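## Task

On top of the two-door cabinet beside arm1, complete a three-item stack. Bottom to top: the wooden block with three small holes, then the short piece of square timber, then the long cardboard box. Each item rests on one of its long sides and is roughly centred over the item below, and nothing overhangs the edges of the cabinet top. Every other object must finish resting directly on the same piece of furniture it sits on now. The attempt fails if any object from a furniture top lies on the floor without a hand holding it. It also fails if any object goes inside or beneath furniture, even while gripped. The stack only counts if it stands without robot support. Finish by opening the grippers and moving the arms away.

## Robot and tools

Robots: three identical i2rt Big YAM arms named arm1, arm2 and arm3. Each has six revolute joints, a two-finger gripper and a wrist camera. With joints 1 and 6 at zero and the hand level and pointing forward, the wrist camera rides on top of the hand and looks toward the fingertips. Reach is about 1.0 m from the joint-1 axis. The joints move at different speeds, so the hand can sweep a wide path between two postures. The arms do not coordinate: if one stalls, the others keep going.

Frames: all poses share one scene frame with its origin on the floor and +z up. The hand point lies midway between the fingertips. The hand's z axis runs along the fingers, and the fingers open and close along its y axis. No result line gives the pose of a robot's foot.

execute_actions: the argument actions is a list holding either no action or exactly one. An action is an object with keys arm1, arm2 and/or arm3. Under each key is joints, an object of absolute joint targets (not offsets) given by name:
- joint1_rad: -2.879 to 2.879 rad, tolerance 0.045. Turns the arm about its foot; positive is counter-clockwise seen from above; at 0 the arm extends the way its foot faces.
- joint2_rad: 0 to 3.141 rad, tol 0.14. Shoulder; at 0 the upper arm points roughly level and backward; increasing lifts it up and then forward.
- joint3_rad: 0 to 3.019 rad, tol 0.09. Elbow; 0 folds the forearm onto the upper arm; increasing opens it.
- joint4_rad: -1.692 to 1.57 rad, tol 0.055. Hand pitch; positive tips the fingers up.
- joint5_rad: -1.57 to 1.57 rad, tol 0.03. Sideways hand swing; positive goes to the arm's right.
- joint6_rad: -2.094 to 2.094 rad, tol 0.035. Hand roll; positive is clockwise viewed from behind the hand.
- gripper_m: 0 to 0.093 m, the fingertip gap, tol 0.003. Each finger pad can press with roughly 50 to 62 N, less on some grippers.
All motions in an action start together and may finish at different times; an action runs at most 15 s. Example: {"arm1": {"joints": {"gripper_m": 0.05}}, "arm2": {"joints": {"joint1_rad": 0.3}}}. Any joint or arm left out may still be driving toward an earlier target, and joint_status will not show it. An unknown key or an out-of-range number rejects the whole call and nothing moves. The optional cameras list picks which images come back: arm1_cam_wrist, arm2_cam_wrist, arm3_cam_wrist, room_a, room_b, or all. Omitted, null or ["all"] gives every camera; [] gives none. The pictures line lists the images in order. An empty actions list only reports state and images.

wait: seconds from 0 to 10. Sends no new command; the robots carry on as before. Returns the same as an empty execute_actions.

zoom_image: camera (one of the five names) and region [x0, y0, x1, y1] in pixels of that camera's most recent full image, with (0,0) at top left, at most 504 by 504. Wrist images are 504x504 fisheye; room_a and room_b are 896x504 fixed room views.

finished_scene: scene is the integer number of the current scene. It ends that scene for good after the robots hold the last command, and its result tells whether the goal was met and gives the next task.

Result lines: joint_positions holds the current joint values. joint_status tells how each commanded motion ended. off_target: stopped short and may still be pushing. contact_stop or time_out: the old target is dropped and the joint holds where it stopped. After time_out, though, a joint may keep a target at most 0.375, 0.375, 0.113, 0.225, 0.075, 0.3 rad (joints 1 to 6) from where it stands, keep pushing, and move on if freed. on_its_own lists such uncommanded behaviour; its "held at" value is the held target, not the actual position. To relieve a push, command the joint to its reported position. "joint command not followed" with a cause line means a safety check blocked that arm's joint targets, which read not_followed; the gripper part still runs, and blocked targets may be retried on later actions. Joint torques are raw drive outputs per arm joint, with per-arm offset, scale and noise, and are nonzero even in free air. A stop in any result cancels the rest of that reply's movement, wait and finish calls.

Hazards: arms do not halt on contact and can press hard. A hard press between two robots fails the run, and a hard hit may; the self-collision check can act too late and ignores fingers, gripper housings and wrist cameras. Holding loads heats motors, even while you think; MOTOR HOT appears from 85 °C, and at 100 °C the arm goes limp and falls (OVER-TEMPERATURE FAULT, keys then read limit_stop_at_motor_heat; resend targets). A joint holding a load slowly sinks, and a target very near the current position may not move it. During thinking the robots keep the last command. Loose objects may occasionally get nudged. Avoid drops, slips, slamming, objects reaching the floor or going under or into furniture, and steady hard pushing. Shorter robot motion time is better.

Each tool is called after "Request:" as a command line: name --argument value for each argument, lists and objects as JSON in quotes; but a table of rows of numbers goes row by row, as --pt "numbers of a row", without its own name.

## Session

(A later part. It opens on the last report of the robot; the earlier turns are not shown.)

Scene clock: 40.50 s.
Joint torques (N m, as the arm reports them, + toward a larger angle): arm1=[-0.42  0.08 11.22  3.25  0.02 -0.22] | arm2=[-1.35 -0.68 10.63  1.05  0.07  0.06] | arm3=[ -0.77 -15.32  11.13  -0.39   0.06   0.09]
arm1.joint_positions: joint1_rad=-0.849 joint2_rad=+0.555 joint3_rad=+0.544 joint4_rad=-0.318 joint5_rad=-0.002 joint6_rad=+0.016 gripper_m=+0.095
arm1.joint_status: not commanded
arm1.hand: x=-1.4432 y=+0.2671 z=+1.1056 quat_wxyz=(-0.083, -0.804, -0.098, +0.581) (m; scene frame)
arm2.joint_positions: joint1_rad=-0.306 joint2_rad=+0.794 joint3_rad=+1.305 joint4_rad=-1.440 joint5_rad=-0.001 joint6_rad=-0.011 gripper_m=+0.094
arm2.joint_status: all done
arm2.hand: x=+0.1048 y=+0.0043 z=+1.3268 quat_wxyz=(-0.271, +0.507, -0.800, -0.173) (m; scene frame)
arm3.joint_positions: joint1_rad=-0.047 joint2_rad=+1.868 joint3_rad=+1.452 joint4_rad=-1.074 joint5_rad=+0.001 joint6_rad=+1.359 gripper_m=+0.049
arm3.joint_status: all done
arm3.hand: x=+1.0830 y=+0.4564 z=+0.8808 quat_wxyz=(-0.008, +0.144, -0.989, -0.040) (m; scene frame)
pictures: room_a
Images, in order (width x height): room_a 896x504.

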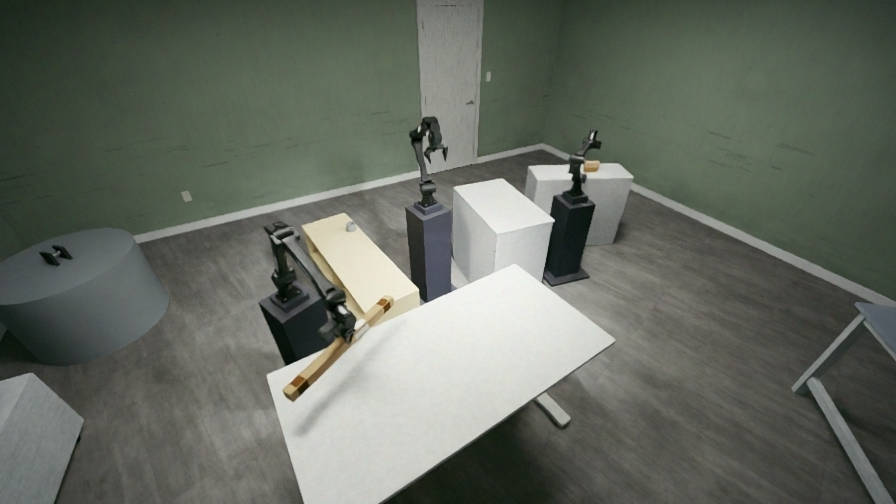

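Request:
execute_actions --actions '[{"arm3":{"joints":{"joint1_rad":1.62,"joint2_rad":1.83,"joint3_rad":1.35,"joint4_rad":-1.065,"joint6_rad":1.908}}}]' --cameras '["room_a","arm3_cam_wrist","arm2_cam_wrist"]'

Scene clock: 42.80 s.
Joint torques (N m, as the arm reports them, + toward a larger angle): arm1=[-0.41  0.06 11.23  3.24  0.01 -0.22] | arm2=[-1.31 -1.15 10.65  1.08  0.07  0.05] | arm3=[ -0.94 -17.41   9.1    0.29   0.14   0.12]
arm1.joint_positions: joint1_rad=-0.849 joint2_rad=+0.555 joint3_rad=+0.544 joint4_rad=-0.318 joint5_rad=-0.002 joint6_rad=+0.016 gripper_m=+0.095
arm1.joint_status: not commanded
arm1.hand: x=-1.4432 y=+0.2671 z=+1.1056 quat_wxyz=(-0.083, -0.804, -0.098, +0.581) (m; scene frame)
arm2.joint_positions: joint1_rad=-0.306 joint2_rad=+0.794 joint3_rad=+1.305 joint4_rad=-1.440 joint5_rad=-0.001 joint6_rad=-0.011 gripper_m=+0.094
arm2.joint_status: not commanded
arm2.hand: x=+0.1048 y=+0.0043 z=+1.3268 quat_wxyz=(-0.271, +0.507, -0.800, -0.173) (m; scene frame)
arm3.joint_positions: joint1_rad=+1.628 joint2_rad=+1.845 joint3_rad=+1.346 joint4_rad=-1.071 joint5_rad=-0.002 joint6_rad=+1.896 gripper_m=+0.049
arm3.joint_status: all done
arm3.hand: x=+0.6097 y=-0.2036 z=+0.8513 quat_wxyz=(-0.002, +0.654, -0.756, +0.004) (m; scene frame)
pictures: arm2_cam_wrist, arm3_cam_wrist, room_a
Images, in order (width x height): arm2_cam_wrist 504x504, arm3_cam_wrist 504x504, room_a 896x504.

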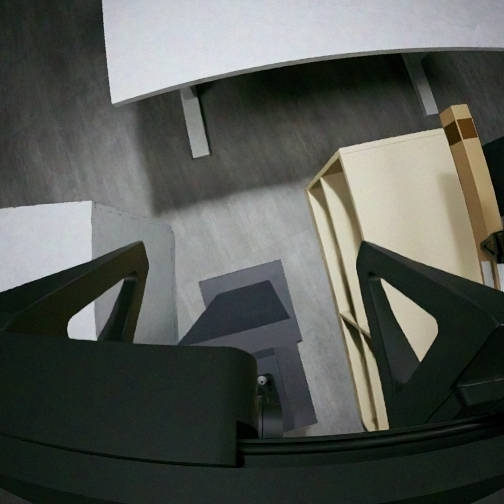

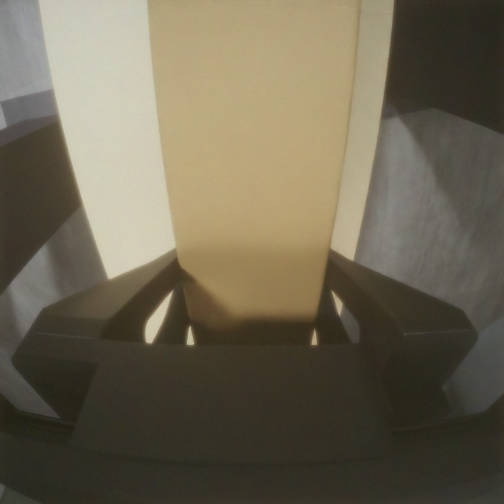

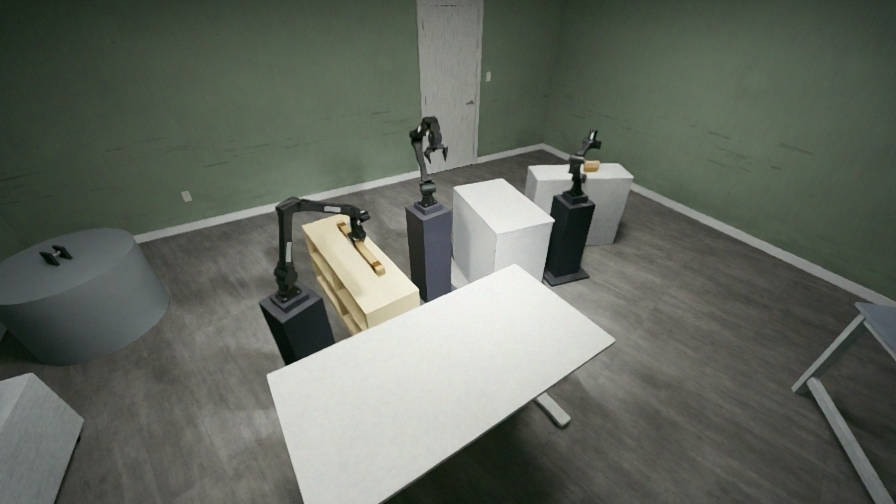

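Request:
execute_actions --actions '[{"arm3":{"joints":{"joint2_rad":2.20,"joint3_rad":1.265,"joint4_rad":-0.615}}}]' --cameras '["room_a","arm3_cam_wrist","room_b"]'

Request:
zoom_image --camera "room_a" --region '[290, 190, 430, 310]'

Request:
zoom_image --camera "room_b" --region '[470, 200, 600, 320]'

Scene clock: 44.83 s.
Joint torques (N m, as the arm reports them, + toward a larger angle): arm1=[-0.42  0.05 11.21  3.24  0.01 -0.22] | arm2=[-1.64 -0.96 10.66  1.1   0.07  0.06] | arm3=[ -1.48 -17.29   6.76   0.71   0.15   0.1 ]
arm1.joint_positions: joint1_rad=-0.849 joint2_rad=+0.555 joint3_rad=+0.544 joint4_rad=-0.318 joint5_rad=-0.002 joint6_rad=+0.016 gripper_m=+0.095
arm1.joint_status: not commanded
arm1.hand: x=-1.4432 y=+0.2671 z=+1.1056 quat_wxyz=(-0.083, -0.804, -0.098, +0.581) (m; scene frame)
arm2.joint_positions: joint1_rad=-0.306 joint2_rad=+0.794 joint3_rad=+1.305 joint4_rad=-1.440 joint5_rad=-0.001 joint6_rad=-0.011 gripper_m=+0.094
arm2.joint_status: not commanded
arm2.hand: x=+0.1048 y=+0.0043 z=+1.3268 quat_wxyz=(-0.271, +0.507, -0.800, -0.173) (m; scene frame)
arm3.joint_positions: joint1_rad=+1.628 joint2_rad=+2.203 joint3_rad=+1.254 joint4_rad=-0.632 joint5_rad=-0.002 joint6_rad=+1.898 gripper_m=+0.049
arm3.joint_status: all done
arm3.hand: x=+0.6168 y=-0.2027 z=+0.6427 quat_wxyz=(-0.007, +0.654, -0.757, +0.007) (m; scene frame)
pictures: arm3_cam_wrist, room_a, room_b
Images, in order (width x height): arm3_cam_wrist 504x504, room_a 896x504, room_b 896x504.

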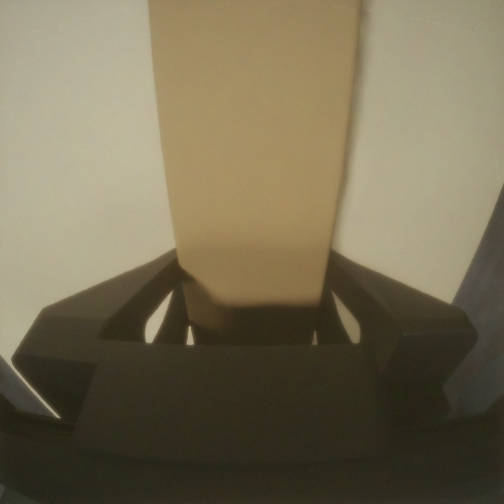

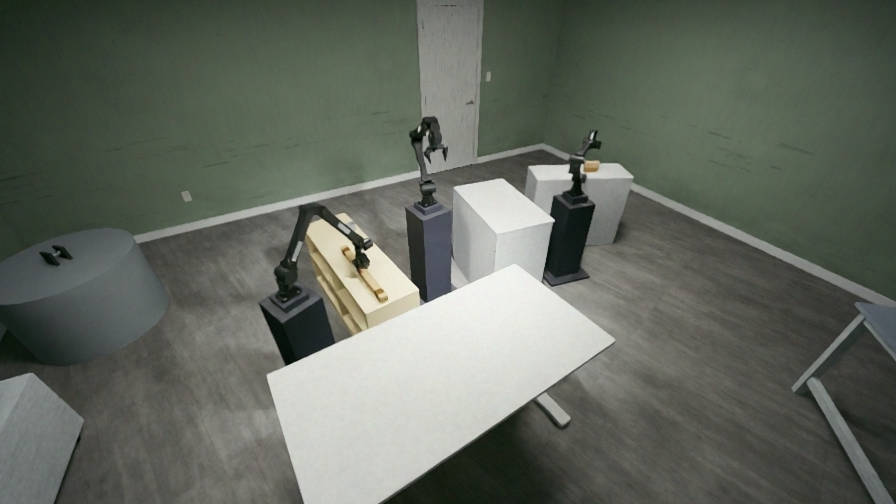

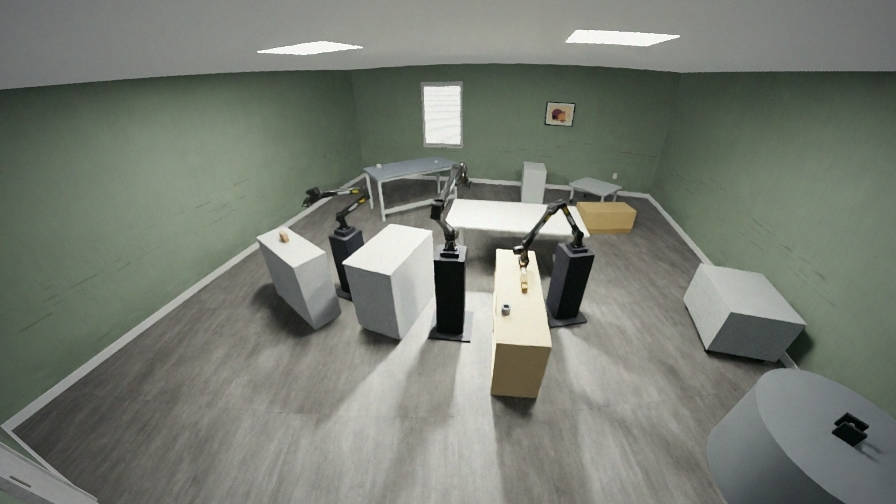

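Region (290, 190, 430, 310) of room_a's 896x504 image, scaled by 3.600, with more detail than that image has; it fills the top 432 rows of this view, and the rest is white.

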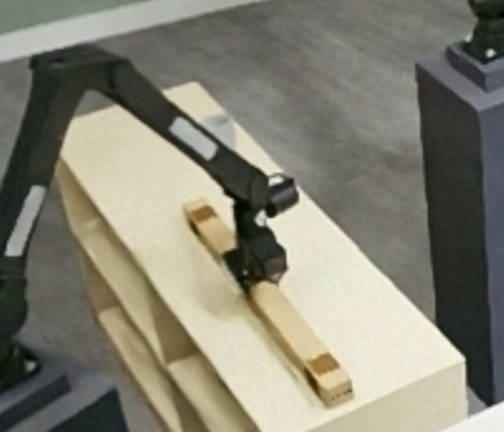

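Region (470, 200, 600, 320) of room_b's 896x504 image, scaled by 3.877, with more detail than that image has; it fills the top 465 rows of this view, and the rest is white.

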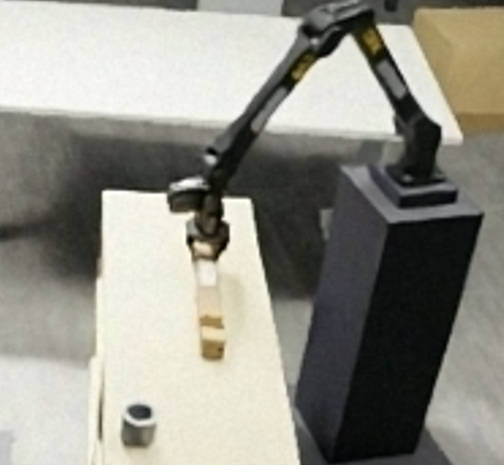

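Request:
execute_actions --actions '[{"arm3":{"joints":{"joint2_rad":2.25,"joint4_rad":-0.575}}}]' --cameras '["room_a","arm3_cam_wrist"]'

Request:
zoom_image --camera "room_a" --region '[290, 190, 430, 310]'

Scene clock: 45.90 s.
Joint torques (N m, as the arm reports them, + toward a larger angle): arm1=[-0.42  0.03 11.22  3.25  0.02 -0.22] | arm2=[-1.24 -0.91 10.61  1.07  0.07  0.06] | arm3=[ -1.23 -14.53   6.76   1.06  -0.04   0.07]
arm1.joint_positions: joint1_rad=-0.849 joint2_rad=+0.555 joint3_rad=+0.544 joint4_rad=-0.318 joint5_rad=-0.002 joint6_rad=+0.016 gripper_m=+0.095
arm1.joint_status: not commanded
arm1.hand: x=-1.4432 y=+0.2671 z=+1.1056 quat_wxyz=(-0.083, -0.804, -0.098, +0.581) (m; scene frame)
arm2.joint_positions: joint1_rad=-0.306 joint2_rad=+0.794 joint3_rad=+1.305 joint4_rad=-1.440 joint5_rad=-0.001 joint6_rad=-0.011 gripper_m=+0.094
arm2.joint_status: not commanded
arm2.hand: x=+0.1048 y=+0.0043 z=+1.3268 quat_wxyz=(-0.271, +0.507, -0.800, -0.173) (m; scene frame)
arm3.joint_positions: joint1_rad=+1.628 joint2_rad=+2.208 joint3_rad=+1.254 joint4_rad=-0.600 joint5_rad=+0.004 joint6_rad=+1.901 gripper_m=+0.049
arm3.joint_status: all done
arm3.hand: x=+0.6102 y=-0.2029 z=+0.6404 quat_wxyz=(+0.003, +0.653, -0.758, -0.002) (m; scene frame)
pictures: arm3_cam_wrist, room_a
Images, in order (width x height): arm3_cam_wrist 504x504, room_a 896x504.

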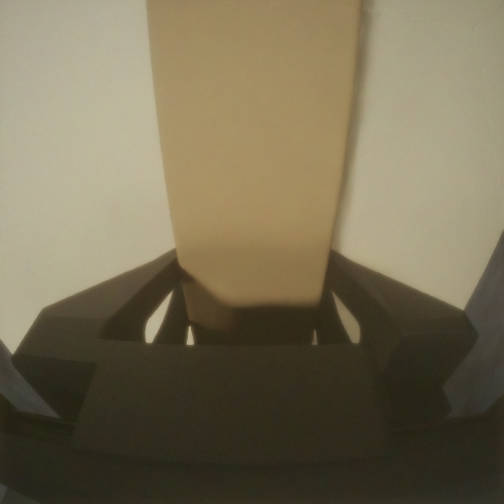

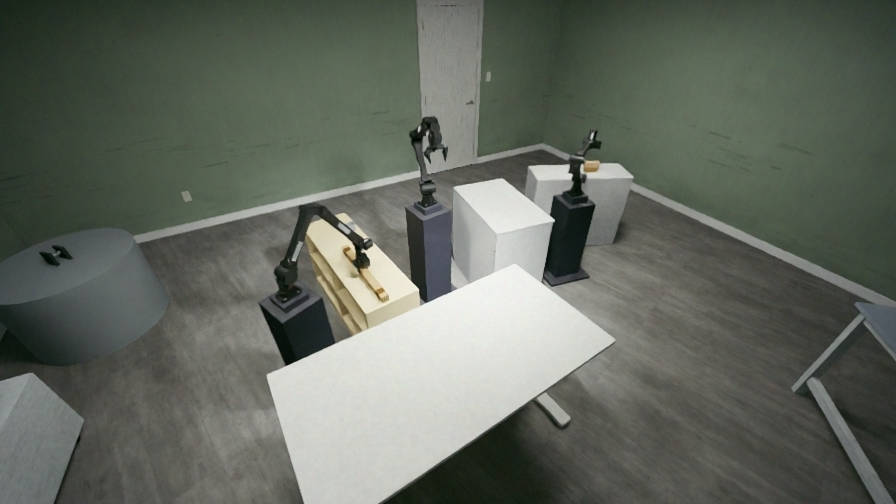

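Region (290, 190, 430, 310) of room_a's 896x504 image, scaled by 3.600, with more detail than that image has; it fills the top 432 rows of this view, and the rest is white.

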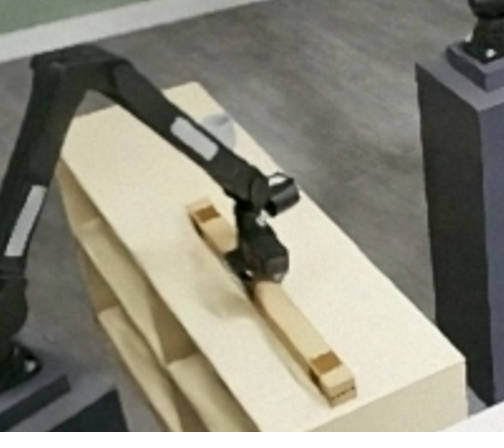

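Request:
execute_actions --actions '[{"arm3":{"joints":{"joint2_rad":2.21,"gripper_m":0.093}}}]' --cameras '["arm3_cam_wrist"]'

Scene clock: 46.87 s.
Joint torques (N m, as the arm reports them, + toward a larger angle): arm1=[-0.38  0.04 11.22  3.26  0.01 -0.22] | arm2=[-1.44 -1.2  10.69  1.09  0.06  0.08] | arm3=[ -1.26 -18.14   6.72   0.8    0.     0.06]
arm1.joint_positions: joint1_rad=-0.849 joint2_rad=+0.555 joint3_rad=+0.544 joint4_rad=-0.318 joint5_rad=-0.002 joint6_rad=+0.016 gripper_m=+0.095
arm1.joint_status: not commanded
arm1.hand: x=-1.4432 y=+0.2671 z=+1.1056 quat_wxyz=(-0.083, -0.804, -0.098, +0.581) (m; scene frame)
arm2.joint_positions: joint1_rad=-0.306 joint2_rad=+0.794 joint3_rad=+1.305 joint4_rad=-1.440 joint5_rad=-0.001 joint6_rad=-0.011 gripper_m=+0.094
arm2.joint_status: not commanded
arm2.hand: x=+0.1048 y=+0.0043 z=+1.3268 quat_wxyz=(-0.271, +0.507, -0.800, -0.173) (m; scene frame)
arm3.joint_positions: joint1_rad=+1.628 joint2_rad=+2.208 joint3_rad=+1.254 joint4_rad=-0.592 joint5_rad=+0.003 joint6_rad=+1.901 gripper_m=+0.093
arm3.joint_status: all done
arm3.hand: x=+0.6084 y=-0.2035 z=+0.6404 quat_wxyz=(+0.007, +0.652, -0.758, -0.004) (m; scene frame)
pictures: arm3_cam_wrist
Images, in order (width x height): arm3_cam_wrist 504x504.

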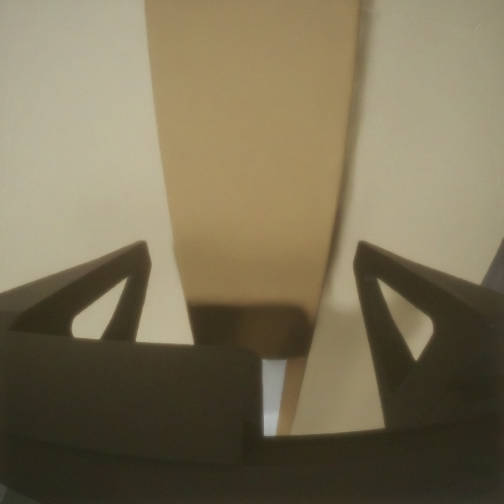

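Request:
execute_actions --actions '[{"arm3":{"joints":{"joint2_rad":1.85,"joint3_rad":1.35,"joint4_rad":-1.05}},"arm2":{"joints":{"joint1_rad":-1.35,"joint6_rad":-1.34}}}]' --cameras '["room_a"]'

Scene clock: 49.63 s.
Joint torques (N m, as the arm reports them, + toward a larger angle): arm1=[-0.39  0.05 11.23  3.25  0.01 -0.22] | arm2=[-2.32 -1.46 10.58  1.02 -0.04 -0.12] | arm3=[ -1.25 -14.5    9.6   -0.52   0.01   0.06]
arm1.joint_positions: joint1_rad=-0.849 joint2_rad=+0.555 joint3_rad=+0.544 joint4_rad=-0.318 joint5_rad=-0.002 joint6_rad=+0.016 gripper_m=+0.095
arm1.joint_status: not commanded
arm1.hand: x=-1.4432 y=+0.2671 z=+1.1056 quat_wxyz=(-0.083, -0.804, -0.098, +0.581) (m; scene frame)
arm2.joint_positions: joint1_rad=-1.344 joint2_rad=+0.794 joint3_rad=+1.305 joint4_rad=-1.440 joint5_rad=+0.000 joint6_rad=-1.325 gripper_m=+0.094
arm2.joint_status: all done
arm2.hand: x=+0.2648 y=-0.2291 z=+1.3232 quat_wxyz=(-0.260, +0.613, -0.725, +0.178) (m; scene frame)
arm3.joint_positions: joint1_rad=+1.628 joint2_rad=+1.828 joint3_rad=+1.343 joint4_rad=-1.033 joint5_rad=+0.002 joint6_rad=+1.901 gripper_m=+0.093
arm3.joint_status: all done
arm3.hand: x=+0.6004 y=-0.2044 z=+0.8590 quat_wxyz=(+0.019, +0.652, -0.758, -0.011) (m; scene frame)
pictures: room_a
Images, in order (width x height): room_a 896x504.

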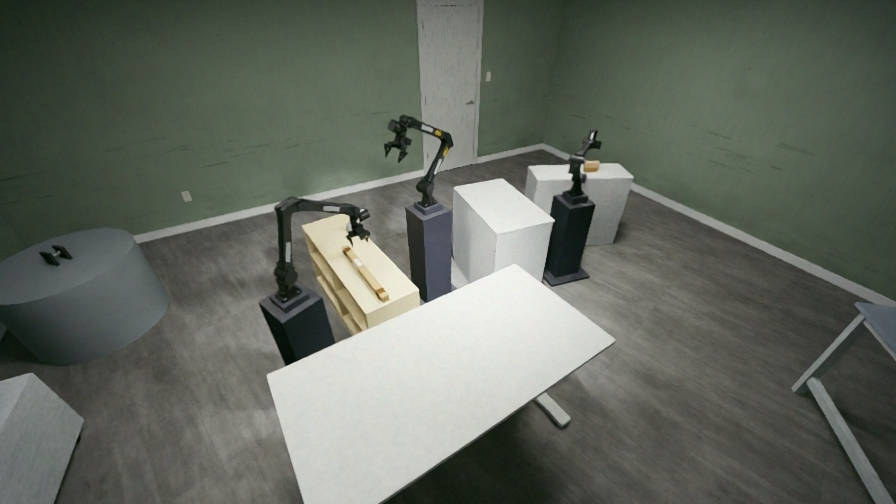

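Request:
execute_actions --actions '[{"arm3":{"joints":{"joint1_rad":2.7,"joint2_rad":1.5}}}]' --cameras '[]'

Scene clock: 51.60 s.
Joint torques (N m, as the arm reports them, + toward a larger angle): arm1=[-0.43  0.05 11.22  3.25  0.01 -0.22] | arm2=[-2.39 -1.35 10.58  0.98 -0.03 -0.14] | arm3=[ -0.83 -11.3   11.64   0.19   0.1    0.02]
arm1.joint_positions: joint1_rad=-0.849 joint2_rad=+0.555 joint3_rad=+0.544 joint4_rad=-0.318 joint5_rad=-0.002 joint6_rad=+0.016 gripper_m=+0.095
arm1.joint_status: not commanded
arm1.hand: x=-1.4432 y=+0.2671 z=+1.1056 quat_wxyz=(-0.083, -0.804, -0.098, +0.581) (m; scene frame)
arm2.joint_positions: joint1_rad=-1.344 joint2_rad=+0.794 joint3_rad=+1.305 joint4_rad=-1.440 joint5_rad=+0.000 joint6_rad=-1.326 gripper_m=+0.094
arm2.joint_status: not commanded
arm2.hand: x=+0.2648 y=-0.2291 z=+1.3232 quat_wxyz=(-0.260, +0.613, -0.725, +0.178) (m; scene frame)
arm3.joint_positions: joint1_rad=+2.705 joint2_rad=+1.484 joint3_rad=+1.340 joint4_rad=-1.033 joint5_rad=-0.001 joint6_rad=+1.901 gripper_m=+0.093
arm3.joint_status: all done
arm3.hand: x=+0.9616 y=-0.6121 z=+1.0388 quat_wxyz=(+0.195, +0.930, -0.311, +0.007) (m; scene frame)
pictures: none
No camera images: the call's "cameras" was empty. Leave "cameras" out to get every camera's image.

Request:
execute_actions --actions '[{"arm2":{"joints":{"joint2_rad":2.364,"joint3_rad":1.67,"joint4_rad":-0.845}}}]' --cameras '["arm2_cam_wrist","room_a"]'

Scene clock: 54.07 s.
Joint torques (N m, as the arm reports them, + toward a larger angle): arm1=[-0.39  0.09 11.23  3.26  0.02 -0.22] | arm2=[ -2.03 -21.03   6.47   0.63  -0.03  -0.16] | arm3=[ -0.95 -11.34  11.63   0.16   0.09   0.02]
arm1.joint_positions: joint1_rad=-0.849 joint2_rad=+0.555 joint3_rad=+0.544 joint4_rad=-0.318 joint5_rad=-0.002 joint6_rad=+0.016 gripper_m=+0.095
arm1.joint_status: not commanded
arm1.hand: x=-1.4432 y=+0.2671 z=+1.1056 quat_wxyz=(-0.083, -0.804, -0.098, +0.581) (m; scene frame)
arm2.joint_positions: joint1_rad=-1.344 joint2_rad=+2.356 joint3_rad=+1.659 joint4_rad=-0.851 joint5_rad=+0.000 joint6_rad=-1.327 gripper_m=+0.094
arm2.joint_status: all done
arm2.hand: x=+0.6138 y=-0.1917 z=+0.7442 quat_wxyz=(-0.014, +0.648, -0.762, +0.001) (m; scene frame)
arm3.joint_positions: joint1_rad=+2.705 joint2_rad=+1.484 joint3_rad=+1.340 joint4_rad=-1.033 joint5_rad=-0.001 joint6_rad=+1.901 gripper_m=+0.093
arm3.joint_status: not commanded
arm3.hand: x=+0.9616 y=-0.6121 z=+1.0388 quat_wxyz=(+0.195, +0.930, -0.311, +0.007) (m; scene frame)
pictures: arm2_cam_wrist, room_a
Images, in order (width x height): arm2_cam_wrist 504x504, room_a 896x504.

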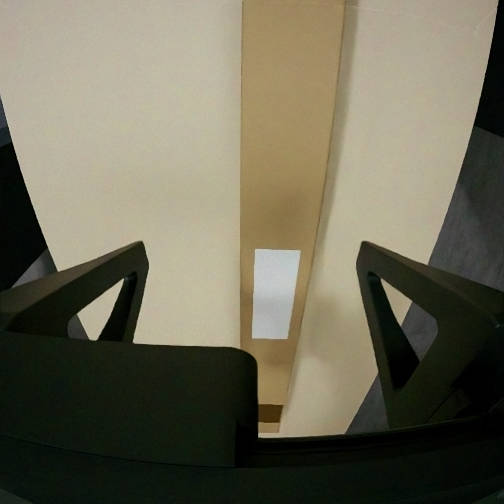

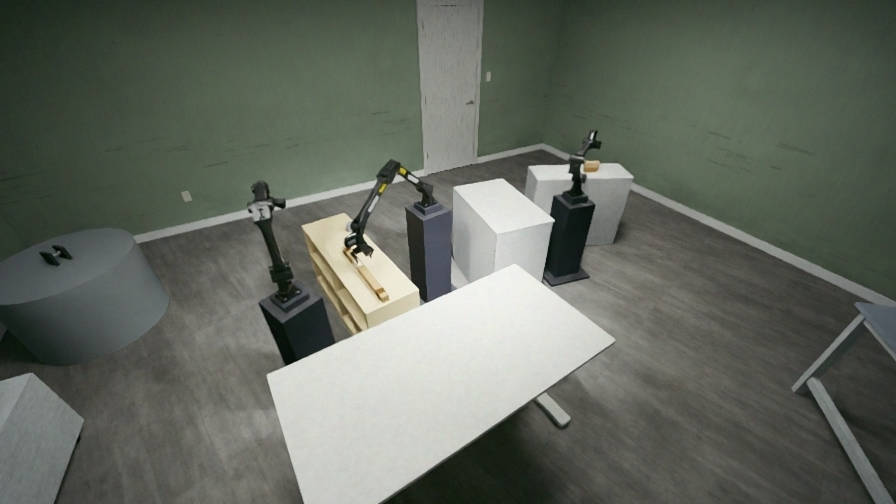

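Request:
execute_actions --actions '[{"arm2":{"joints":{"joint1_rad":-1.365,"joint2_rad":2.425,"joint3_rad":1.765,"joint4_rad":-0.893}}}]' --cameras '["arm2_cam_wrist"]'

Scene clock: 56.87 s.
Joint torques (N m, as the arm reports them, + toward a larger angle): arm1=[-0.4   0.06 11.22  3.24  0.01 -0.22] | arm2=[ -2.12 -20.15   9.01  -0.2   -0.02  -0.18] | arm3=[ -0.97 -11.38  11.61   0.16   0.09   0.02]
arm1.joint_positions: joint1_rad=-0.849 joint2_rad=+0.555 joint3_rad=+0.544 joint4_rad=-0.318 joint5_rad=-0.002 joint6_rad=+0.016 gripper_m=+0.095
arm1.joint_status: not commanded
arm1.hand: x=-1.4432 y=+0.2671 z=+1.1056 quat_wxyz=(-0.083, -0.804, -0.098, +0.581) (m; scene frame)
arm2.joint_positions: joint1_rad=-1.358 joint2_rad=+2.401 joint3_rad=+1.713 joint4_rad=-0.882 joint5_rad=+0.000 joint6_rad=-1.327 gripper_m=+0.094
arm2.joint_status: all done
arm2.hand: x=+0.6206 y=-0.1998 z=+0.7321 quat_wxyz=(-0.004, +0.643, -0.766, -0.006) (m; scene frame)
arm3.joint_positions: joint1_rad=+2.705 joint2_rad=+1.484 joint3_rad=+1.340 joint4_rad=-1.033 joint5_rad=-0.001 joint6_rad=+1.901 gripper_m=+0.093
arm3.joint_status: not commanded
arm3.hand: x=+0.9616 y=-0.6121 z=+1.0388 quat_wxyz=(+0.195, +0.930, -0.311, +0.007) (m; scene frame)
pictures: arm2_cam_wrist
Images, in order (width x height): arm2_cam_wrist 504x504.

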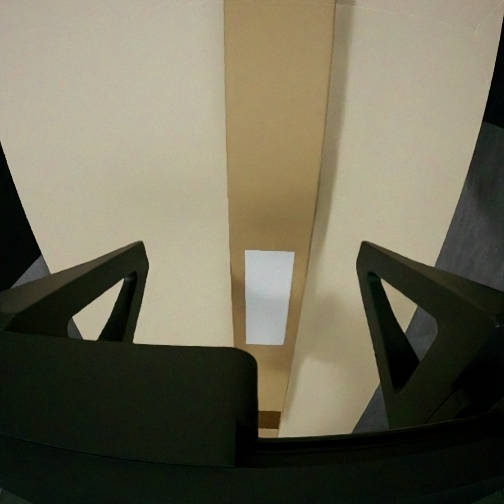

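Request:
execute_actions --actions '[{"arm2":{"joints":{"joint3_rad":1.79,"joint4_rad":-0.92}}}]' --cameras '["arm2_cam_wrist"]'

Scene clock: 58.33 s.
Joint torques (N m, as the arm reports them, + toward a larger angle): arm1=[-0.42  0.06 11.22  3.25  0.02 -0.22] | arm2=[ -2.08 -20.58   8.98  -0.28  -0.06  -0.17] | arm3=[ -0.94 -11.31  11.63   0.17   0.09   0.03]
arm1.joint_positions: joint1_rad=-0.849 joint2_rad=+0.555 joint3_rad=+0.544 joint4_rad=-0.318 joint5_rad=-0.002 joint6_rad=+0.016 gripper_m=+0.095
arm1.joint_status: not commanded
arm1.hand: x=-1.4432 y=+0.2671 z=+1.1056 quat_wxyz=(-0.083, -0.804, -0.098, +0.581) (m; scene frame)
arm2.joint_positions: joint1_rad=-1.358 joint2_rad=+2.401 joint3_rad=+1.742 joint4_rad=-0.909 joint5_rad=+0.000 joint6_rad=-1.327 gripper_m=+0.094
arm2.joint_status: all done
arm2.hand: x=+0.6280 y=-0.1994 z=+0.7408 quat_wxyz=(-0.005, +0.643, -0.766, -0.005) (m; scene frame)
arm3.joint_positions: joint1_rad=+2.705 joint2_rad=+1.484 joint3_rad=+1.340 joint4_rad=-1.033 joint5_rad=-0.001 joint6_rad=+1.901 gripper_m=+0.093
arm3.joint_status: not commanded
arm3.hand: x=+0.9616 y=-0.6121 z=+1.0388 quat_wxyz=(+0.195, +0.930, -0.311, +0.007) (m; scene frame)
pictures: arm2_cam_wrist
Images, in order (width x height): arm2_cam_wrist 504x504.

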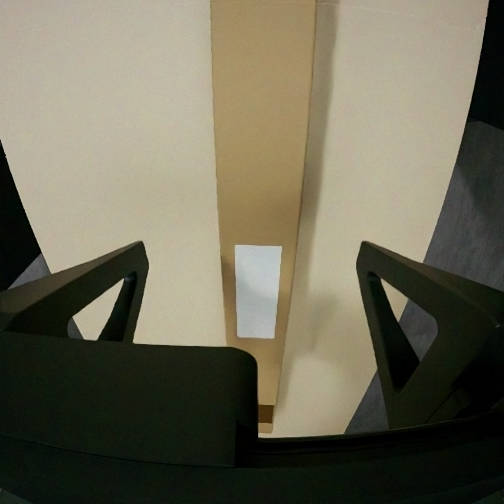

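Request:
execute_actions --actions '[{"arm2":{"joints":{"joint2_rad":2.565,"joint3_rad":1.848,"joint4_rad":-0.812}}}]' --cameras '["arm2_cam_wrist","room_a"]'

Scene clock: 60.07 s.
Joint torques (N m, as the arm reports them, + toward a larger angle): arm1=[-0.39  0.07 11.22  3.24  0.02 -0.22] | arm2=[ -2.05 -22.69   7.44   0.7   -0.05  -0.15] | arm3=[ -0.97 -11.35  11.63   0.17   0.1    0.02]
arm1.joint_positions: joint1_rad=-0.849 joint2_rad=+0.555 joint3_rad=+0.544 joint4_rad=-0.318 joint5_rad=-0.002 joint6_rad=+0.016 gripper_m=+0.095
arm1.joint_status: not commanded
arm1.hand: x=-1.4432 y=+0.2671 z=+1.1056 quat_wxyz=(-0.083, -0.804, -0.098, +0.581) (m; scene frame)
arm2.joint_positions: joint1_rad=-1.358 joint2_rad=+2.564 joint3_rad=+1.820 joint4_rad=-0.822 joint5_rad=+0.000 joint6_rad=-1.327 gripper_m=+0.094
arm2.joint_status: all done
arm2.hand: x=+0.6365 y=-0.1977 z=+0.6609 quat_wxyz=(-0.006, +0.643, -0.766, -0.005) (m; scene frame)
arm3.joint_positions: joint1_rad=+2.705 joint2_rad=+1.484 joint3_rad=+1.340 joint4_rad=-1.033 joint5_rad=-0.001 joint6_rad=+1.901 gripper_m=+0.093
arm3.joint_status: not commanded
arm3.hand: x=+0.9616 y=-0.6121 z=+1.0388 quat_wxyz=(+0.195, +0.930, -0.311, +0.007) (m; scene frame)
pictures: arm2_cam_wrist, room_a
Images, in order (width x height): arm2_cam_wrist 504x504, room_a 896x504.

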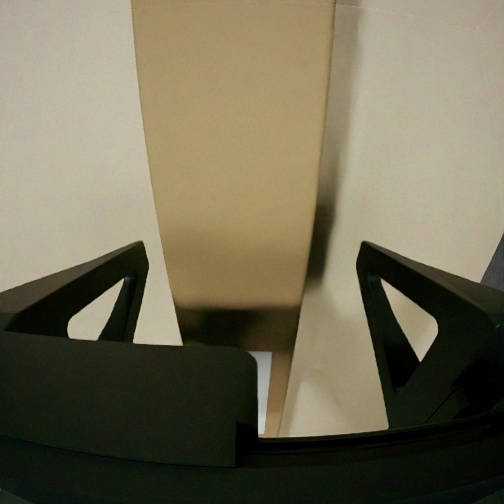

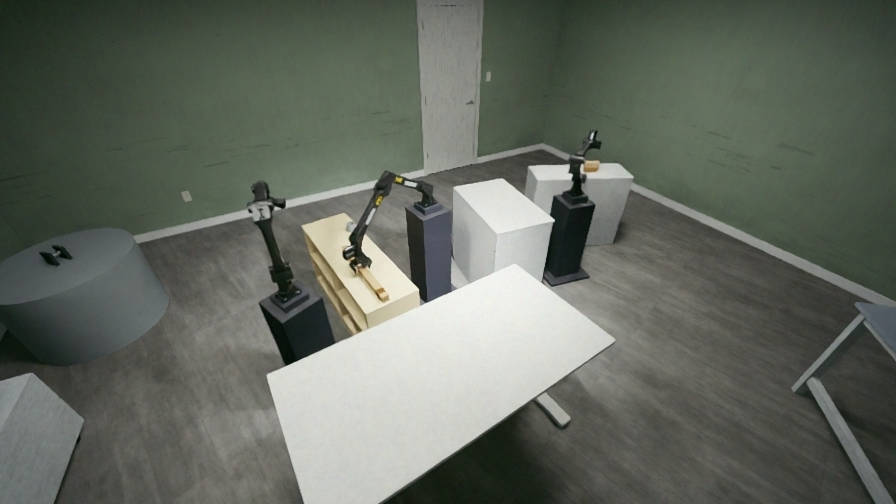

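Request:
execute_actions --actions '[{"arm2":{"joints":{"gripper_m":0.03}}}]' --cameras '["arm2_cam_wrist"]'

Scene clock: 60.97 s.
Joint torques (N m, as the arm reports them, + toward a larger angle): arm1=[-0.41  0.05 11.23  3.25  0.01 -0.22] | arm2=[ -2.32 -22.48   7.3    0.66  -0.05  -0.17] | arm3=[ -1.   -11.33  11.64   0.14   0.09   0.02]
arm1.joint_positions: joint1_rad=-0.849 joint2_rad=+0.555 joint3_rad=+0.544 joint4_rad=-0.318 joint5_rad=-0.002 joint6_rad=+0.016 gripper_m=+0.095
arm1.joint_status: not commanded
arm1.hand: x=-1.4432 y=+0.2671 z=+1.1056 quat_wxyz=(-0.083, -0.804, -0.098, +0.581) (m; scene frame)
arm2.joint_positions: joint1_rad=-1.358 joint2_rad=+2.564 joint3_rad=+1.820 joint4_rad=-0.820 joint5_rad=+0.000 joint6_rad=-1.328 gripper_m=+0.049
arm2.joint_status: gripper_m off_target (ended at +0.049, target +0.030)
arm2.hand: x=+0.6368 y=-0.1977 z=+0.6609 quat_wxyz=(-0.007, +0.643, -0.766, -0.004) (m; scene frame)
arm3.joint_positions: joint1_rad=+2.705 joint2_rad=+1.484 joint3_rad=+1.340 joint4_rad=-1.033 joint5_rad=-0.001 joint6_rad=+1.901 gripper_m=+0.093
arm3.joint_status: not commanded
arm3.hand: x=+0.9616 y=-0.6121 z=+1.0388 quat_wxyz=(+0.195, +0.930, -0.311, +0.007) (m; scene frame)
pictures: arm2_cam_wrist
Images, in order (width x height): arm2_cam_wrist 504x504.

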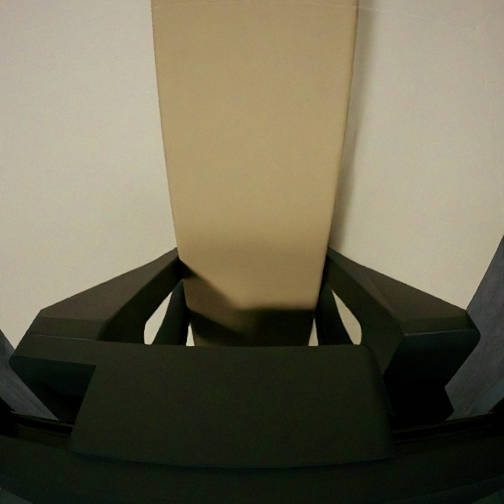

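Request:
execute_actions --actions '[{"arm2":{"joints":{"joint2_rad":2.02,"joint3_rad":1.73,"joint4_rad":-1.27}}}]' --cameras '["room_a"]'

Request:
execute_actions --actions '[{"arm2":{"joints":{"joint1_rad":1.28,"joint6_rad":-1.60}}}]' --cameras '["room_a","arm2_cam_wrist","room_b"]'

Scene clock: 63.20 s.
Joint torques (N m, as the arm reports them, + toward a larger angle): arm1=[-0.4   0.06 11.22  3.25  0.01 -0.22] | arm2=[ -2.02 -19.2    8.2   -0.23  -0.04  -0.15] | arm3=[ -0.96 -11.41  11.64   0.17   0.09   0.02]
arm1.joint_positions: joint1_rad=-0.849 joint2_rad=+0.555 joint3_rad=+0.544 joint4_rad=-0.318 joint5_rad=-0.002 joint6_rad=+0.016 gripper_m=+0.095
arm1.joint_status: not commanded
arm1.hand: x=-1.4432 y=+0.2671 z=+1.1056 quat_wxyz=(-0.083, -0.804, -0.098, +0.581) (m; scene frame)
arm2.joint_positions: joint1_rad=-1.358 joint2_rad=+2.013 joint3_rad=+1.715 joint4_rad=-1.260 joint5_rad=+0.000 joint6_rad=-1.328 gripper_m=+0.049
arm2.joint_status: all done
arm2.hand: x=+0.5925 y=-0.2053 z=+0.9709 quat_wxyz=(-0.010, +0.643, -0.766, -0.002) (m; scene frame)
arm3.joint_positions: joint1_rad=+2.705 joint2_rad=+1.484 joint3_rad=+1.340 joint4_rad=-1.033 joint5_rad=-0.001 joint6_rad=+1.901 gripper_m=+0.093
arm3.joint_status: not commanded
arm3.hand: x=+0.9616 y=-0.6121 z=+1.0388 quat_wxyz=(+0.195, +0.930, -0.311, +0.007) (m; scene frame)
pictures: room_a
Images, in order (width x height): room_a 896x504.

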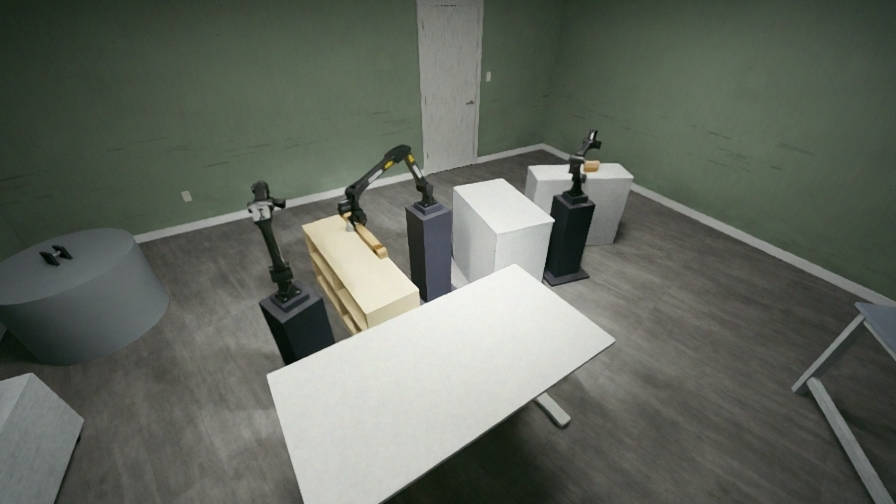

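Scene clock: 65.80 s.
Joint torques (N m, as the arm reports them, + toward a larger angle): arm1=[-0.42  0.06 11.21  3.25  0.02 -0.22] | arm2=[ -2.92 -18.75   8.3   -0.29   0.05  -0.17] | arm3=[ -1.   -11.34  11.64   0.16   0.1    0.02]
arm1.joint_positions: joint1_rad=-0.849 joint2_rad=+0.555 joint3_rad=+0.544 joint4_rad=-0.318 joint5_rad=-0.002 joint6_rad=+0.016 gripper_m=+0.095
arm1.joint_status: not commanded
arm1.hand: x=-1.4432 y=+0.2671 z=+1.1056 quat_wxyz=(-0.083, -0.804, -0.098, +0.581) (m; scene frame)
arm2.joint_positions: joint1_rad=+1.286 joint2_rad=+2.013 joint3_rad=+1.715 joint4_rad=-1.260 joint5_rad=-0.002 joint6_rad=-1.587 gripper_m=+0.049
arm2.joint_status: all done
arm2.hand: x=-0.5781 y=+0.0079 z=+0.9757 quat_wxyz=(-0.012, +0.837, +0.547, -0.001) (m; scene frame)
arm3.joint_positions: joint1_rad=+2.705 joint2_rad=+1.484 joint3_rad=+1.340 joint4_rad=-1.033 joint5_rad=-0.001 joint6_rad=+1.901 gripper_m=+0.093
arm3.joint_status: not commanded
arm3.hand: x=+0.9616 y=-0.6121 z=+1.0388 quat_wxyz=(+0.195, +0.930, -0.311, +0.007) (m; scene frame)
pictures: arm2_cam_wrist, room_a, room_b
Images, in order (width x height): arm2_cam_wrist 504x504, room_a 896x504, room_b 896x504.

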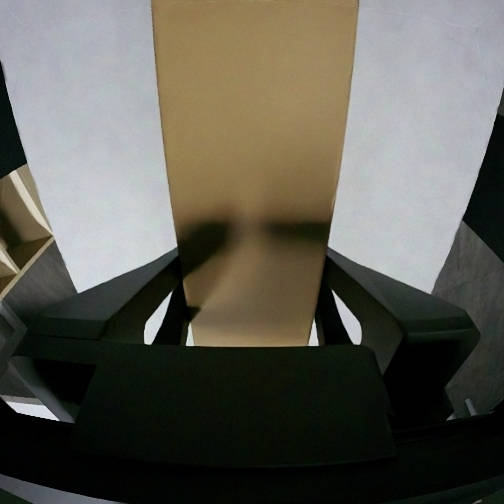

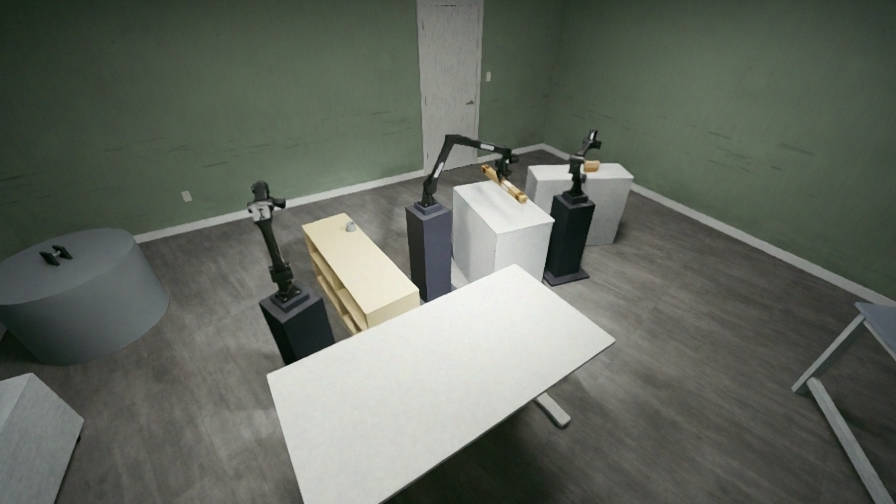

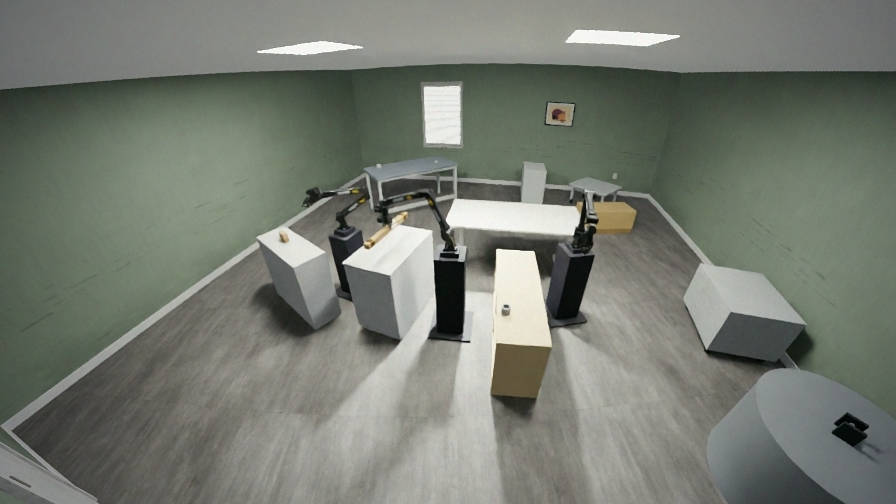

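Request:
execute_actions --actions '[{"arm2":{"joints":{"joint2_rad":2.135,"joint3_rad":1.605,"joint4_rad":-1.025}}}]' --cameras '["room_a","arm2_cam_wrist","room_b"]'

Request:
zoom_image --camera "room_a" --region '[440, 130, 580, 240]'

Request:
zoom_image --camera "room_b" --region '[330, 180, 460, 290]'

Scene clock: 67.20 s.
Joint torques (N m, as the arm reports them, + toward a larger angle): arm1=[-0.42  0.07 11.22  3.25  0.02 -0.22] | arm2=[ -2.77 -21.81   6.82   0.72   0.03  -0.17] | arm3=[ -0.96 -11.36  11.63   0.15   0.1    0.02]
arm1.joint_positions: joint1_rad=-0.849 joint2_rad=+0.555 joint3_rad=+0.544 joint4_rad=-0.318 joint5_rad=-0.002 joint6_rad=+0.016 gripper_m=+0.095
arm1.joint_status: not commanded
arm1.hand: x=-1.4432 y=+0.2671 z=+1.1056 quat_wxyz=(-0.083, -0.804, -0.098, +0.581) (m; scene frame)
arm2.joint_positions: joint1_rad=+1.286 joint2_rad=+2.152 joint3_rad=+1.599 joint4_rad=-1.036 joint5_rad=-0.002 joint6_rad=-1.587 gripper_m=+0.049
arm2.joint_status: all done
arm2.hand: x=-0.5722 y=+0.0068 z=+0.8530 quat_wxyz=(+0.002, +0.837, +0.547, +0.007) (m; scene frame)
arm3.joint_positions: joint1_rad=+2.705 joint2_rad=+1.484 joint3_rad=+1.340 joint4_rad=-1.033 joint5_rad=-0.001 joint6_rad=+1.901 gripper_m=+0.093
arm3.joint_status: not commanded
arm3.hand: x=+0.9616 y=-0.6121 z=+1.0388 quat_wxyz=(+0.195, +0.930, -0.311, +0.007) (m; scene frame)
pictures: arm2_cam_wrist, room_a, room_b
Images, in order (width x height): arm2_cam_wrist 504x504, room_a 896x504, room_b 896x504.

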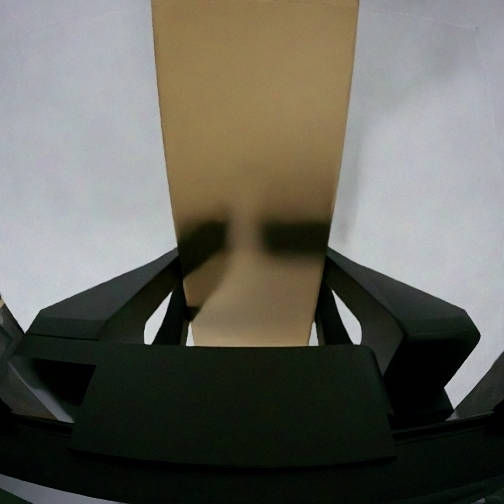

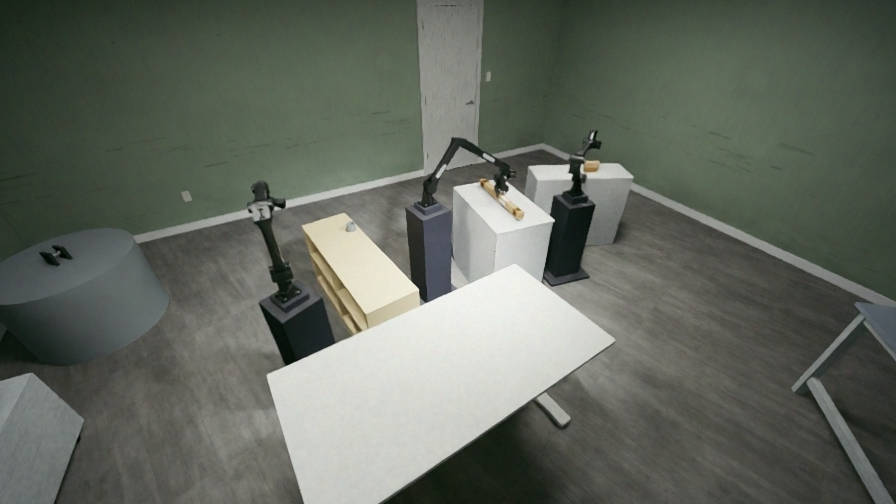

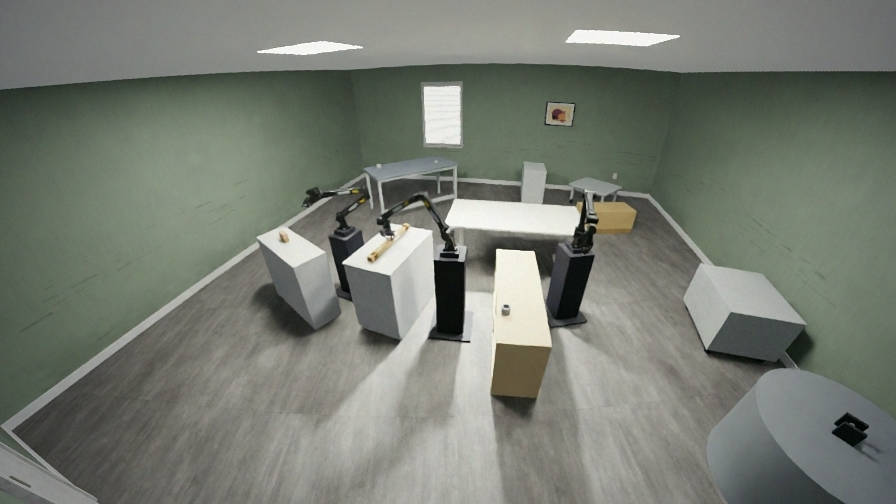

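Region (440, 130, 580, 240) of room_a's 896x504 image, scaled by 3.600, with more detail than that image has; it fills the top 396 rows of this view, and the rest is white.

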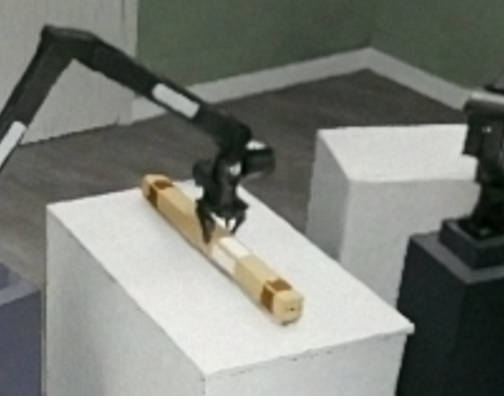

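Region (330, 180, 460, 290) of room_b's 896x504 image, scaled by 3.877, with more detail than that image has; it fills the top 426 rows of this view, and the rest is white.

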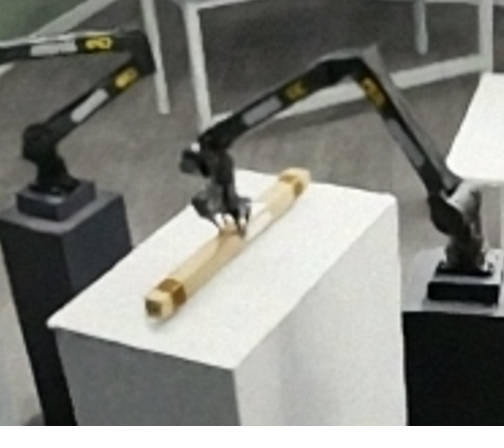

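Request:
execute_actions --actions '[{"arm2":{"joints":{"joint2_rad":2.20,"joint4_rad":-0.99}}}]' --cameras '["room_a","arm2_cam_wrist"]'

Request:
zoom_image --camera "room_a" --region '[440, 130, 580, 240]'

Scene clock: 68.33 s.
Joint torques (N m, as the arm reports them, + toward a larger angle): arm1=[-0.41  0.04 11.22  3.25  0.02 -0.22] | arm2=[ -2.7  -19.01   6.69   0.65   0.05  -0.18] | arm3=[ -1.02 -11.36  11.64   0.18   0.09   0.02]
arm1.joint_positions: joint1_rad=-0.849 joint2_rad=+0.555 joint3_rad=+0.544 joint4_rad=-0.318 joint5_rad=-0.002 joint6_rad=+0.016 gripper_m=+0.095
arm1.joint_status: not commanded
arm1.hand: x=-1.4432 y=+0.2671 z=+1.1056 quat_wxyz=(-0.083, -0.804, -0.098, +0.581) (m; scene frame)
arm2.joint_positions: joint1_rad=+1.286 joint2_rad=+2.183 joint3_rad=+1.599 joint4_rad=-1.001 joint5_rad=-0.002 joint6_rad=-1.587 gripper_m=+0.049
arm2.joint_status: all done
arm2.hand: x=-0.5750 y=+0.0084 z=+0.8347 quat_wxyz=(+0.000, +0.837, +0.547, +0.006) (m; scene frame)
arm3.joint_positions: joint1_rad=+2.705 joint2_rad=+1.484 joint3_rad=+1.340 joint4_rad=-1.033 joint5_rad=-0.001 joint6_rad=+1.901 gripper_m=+0.093
arm3.joint_status: not commanded
arm3.hand: x=+0.9616 y=-0.6121 z=+1.0388 quat_wxyz=(+0.195, +0.930, -0.311, +0.007) (m; scene frame)
pictures: arm2_cam_wrist, room_a
Images, in order (width x height): arm2_cam_wrist 504x504, room_a 896x504.

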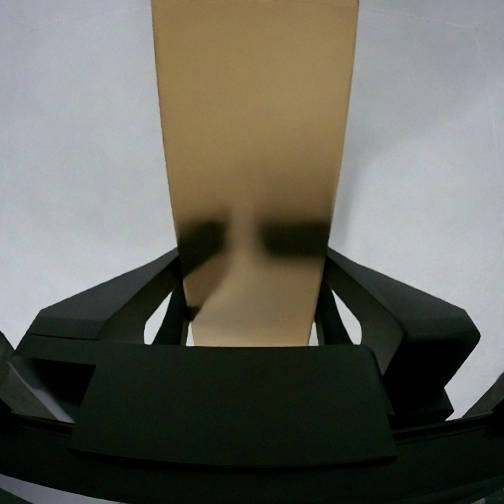

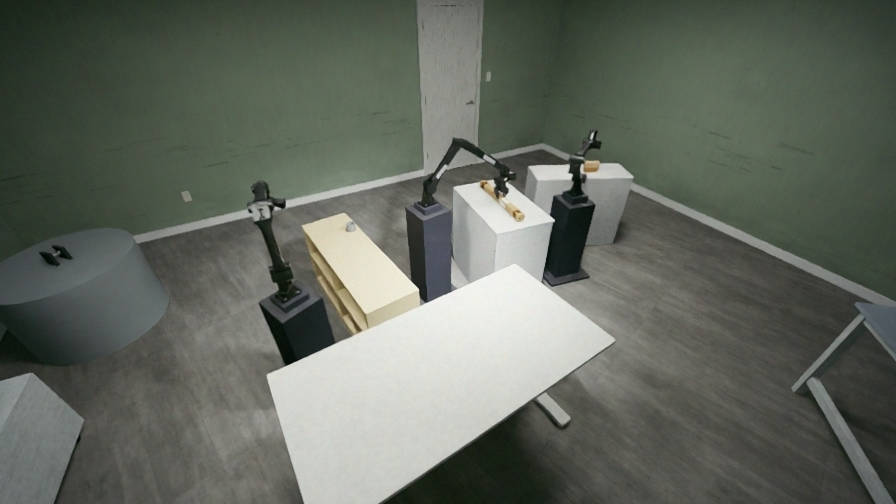

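Region (440, 130, 580, 240) of room_a's 896x504 image, scaled by 3.600, with more detail than that image has; it fills the top 396 rows of this view, and the rest is white.

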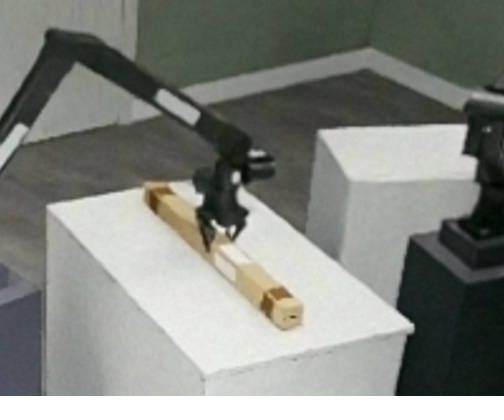

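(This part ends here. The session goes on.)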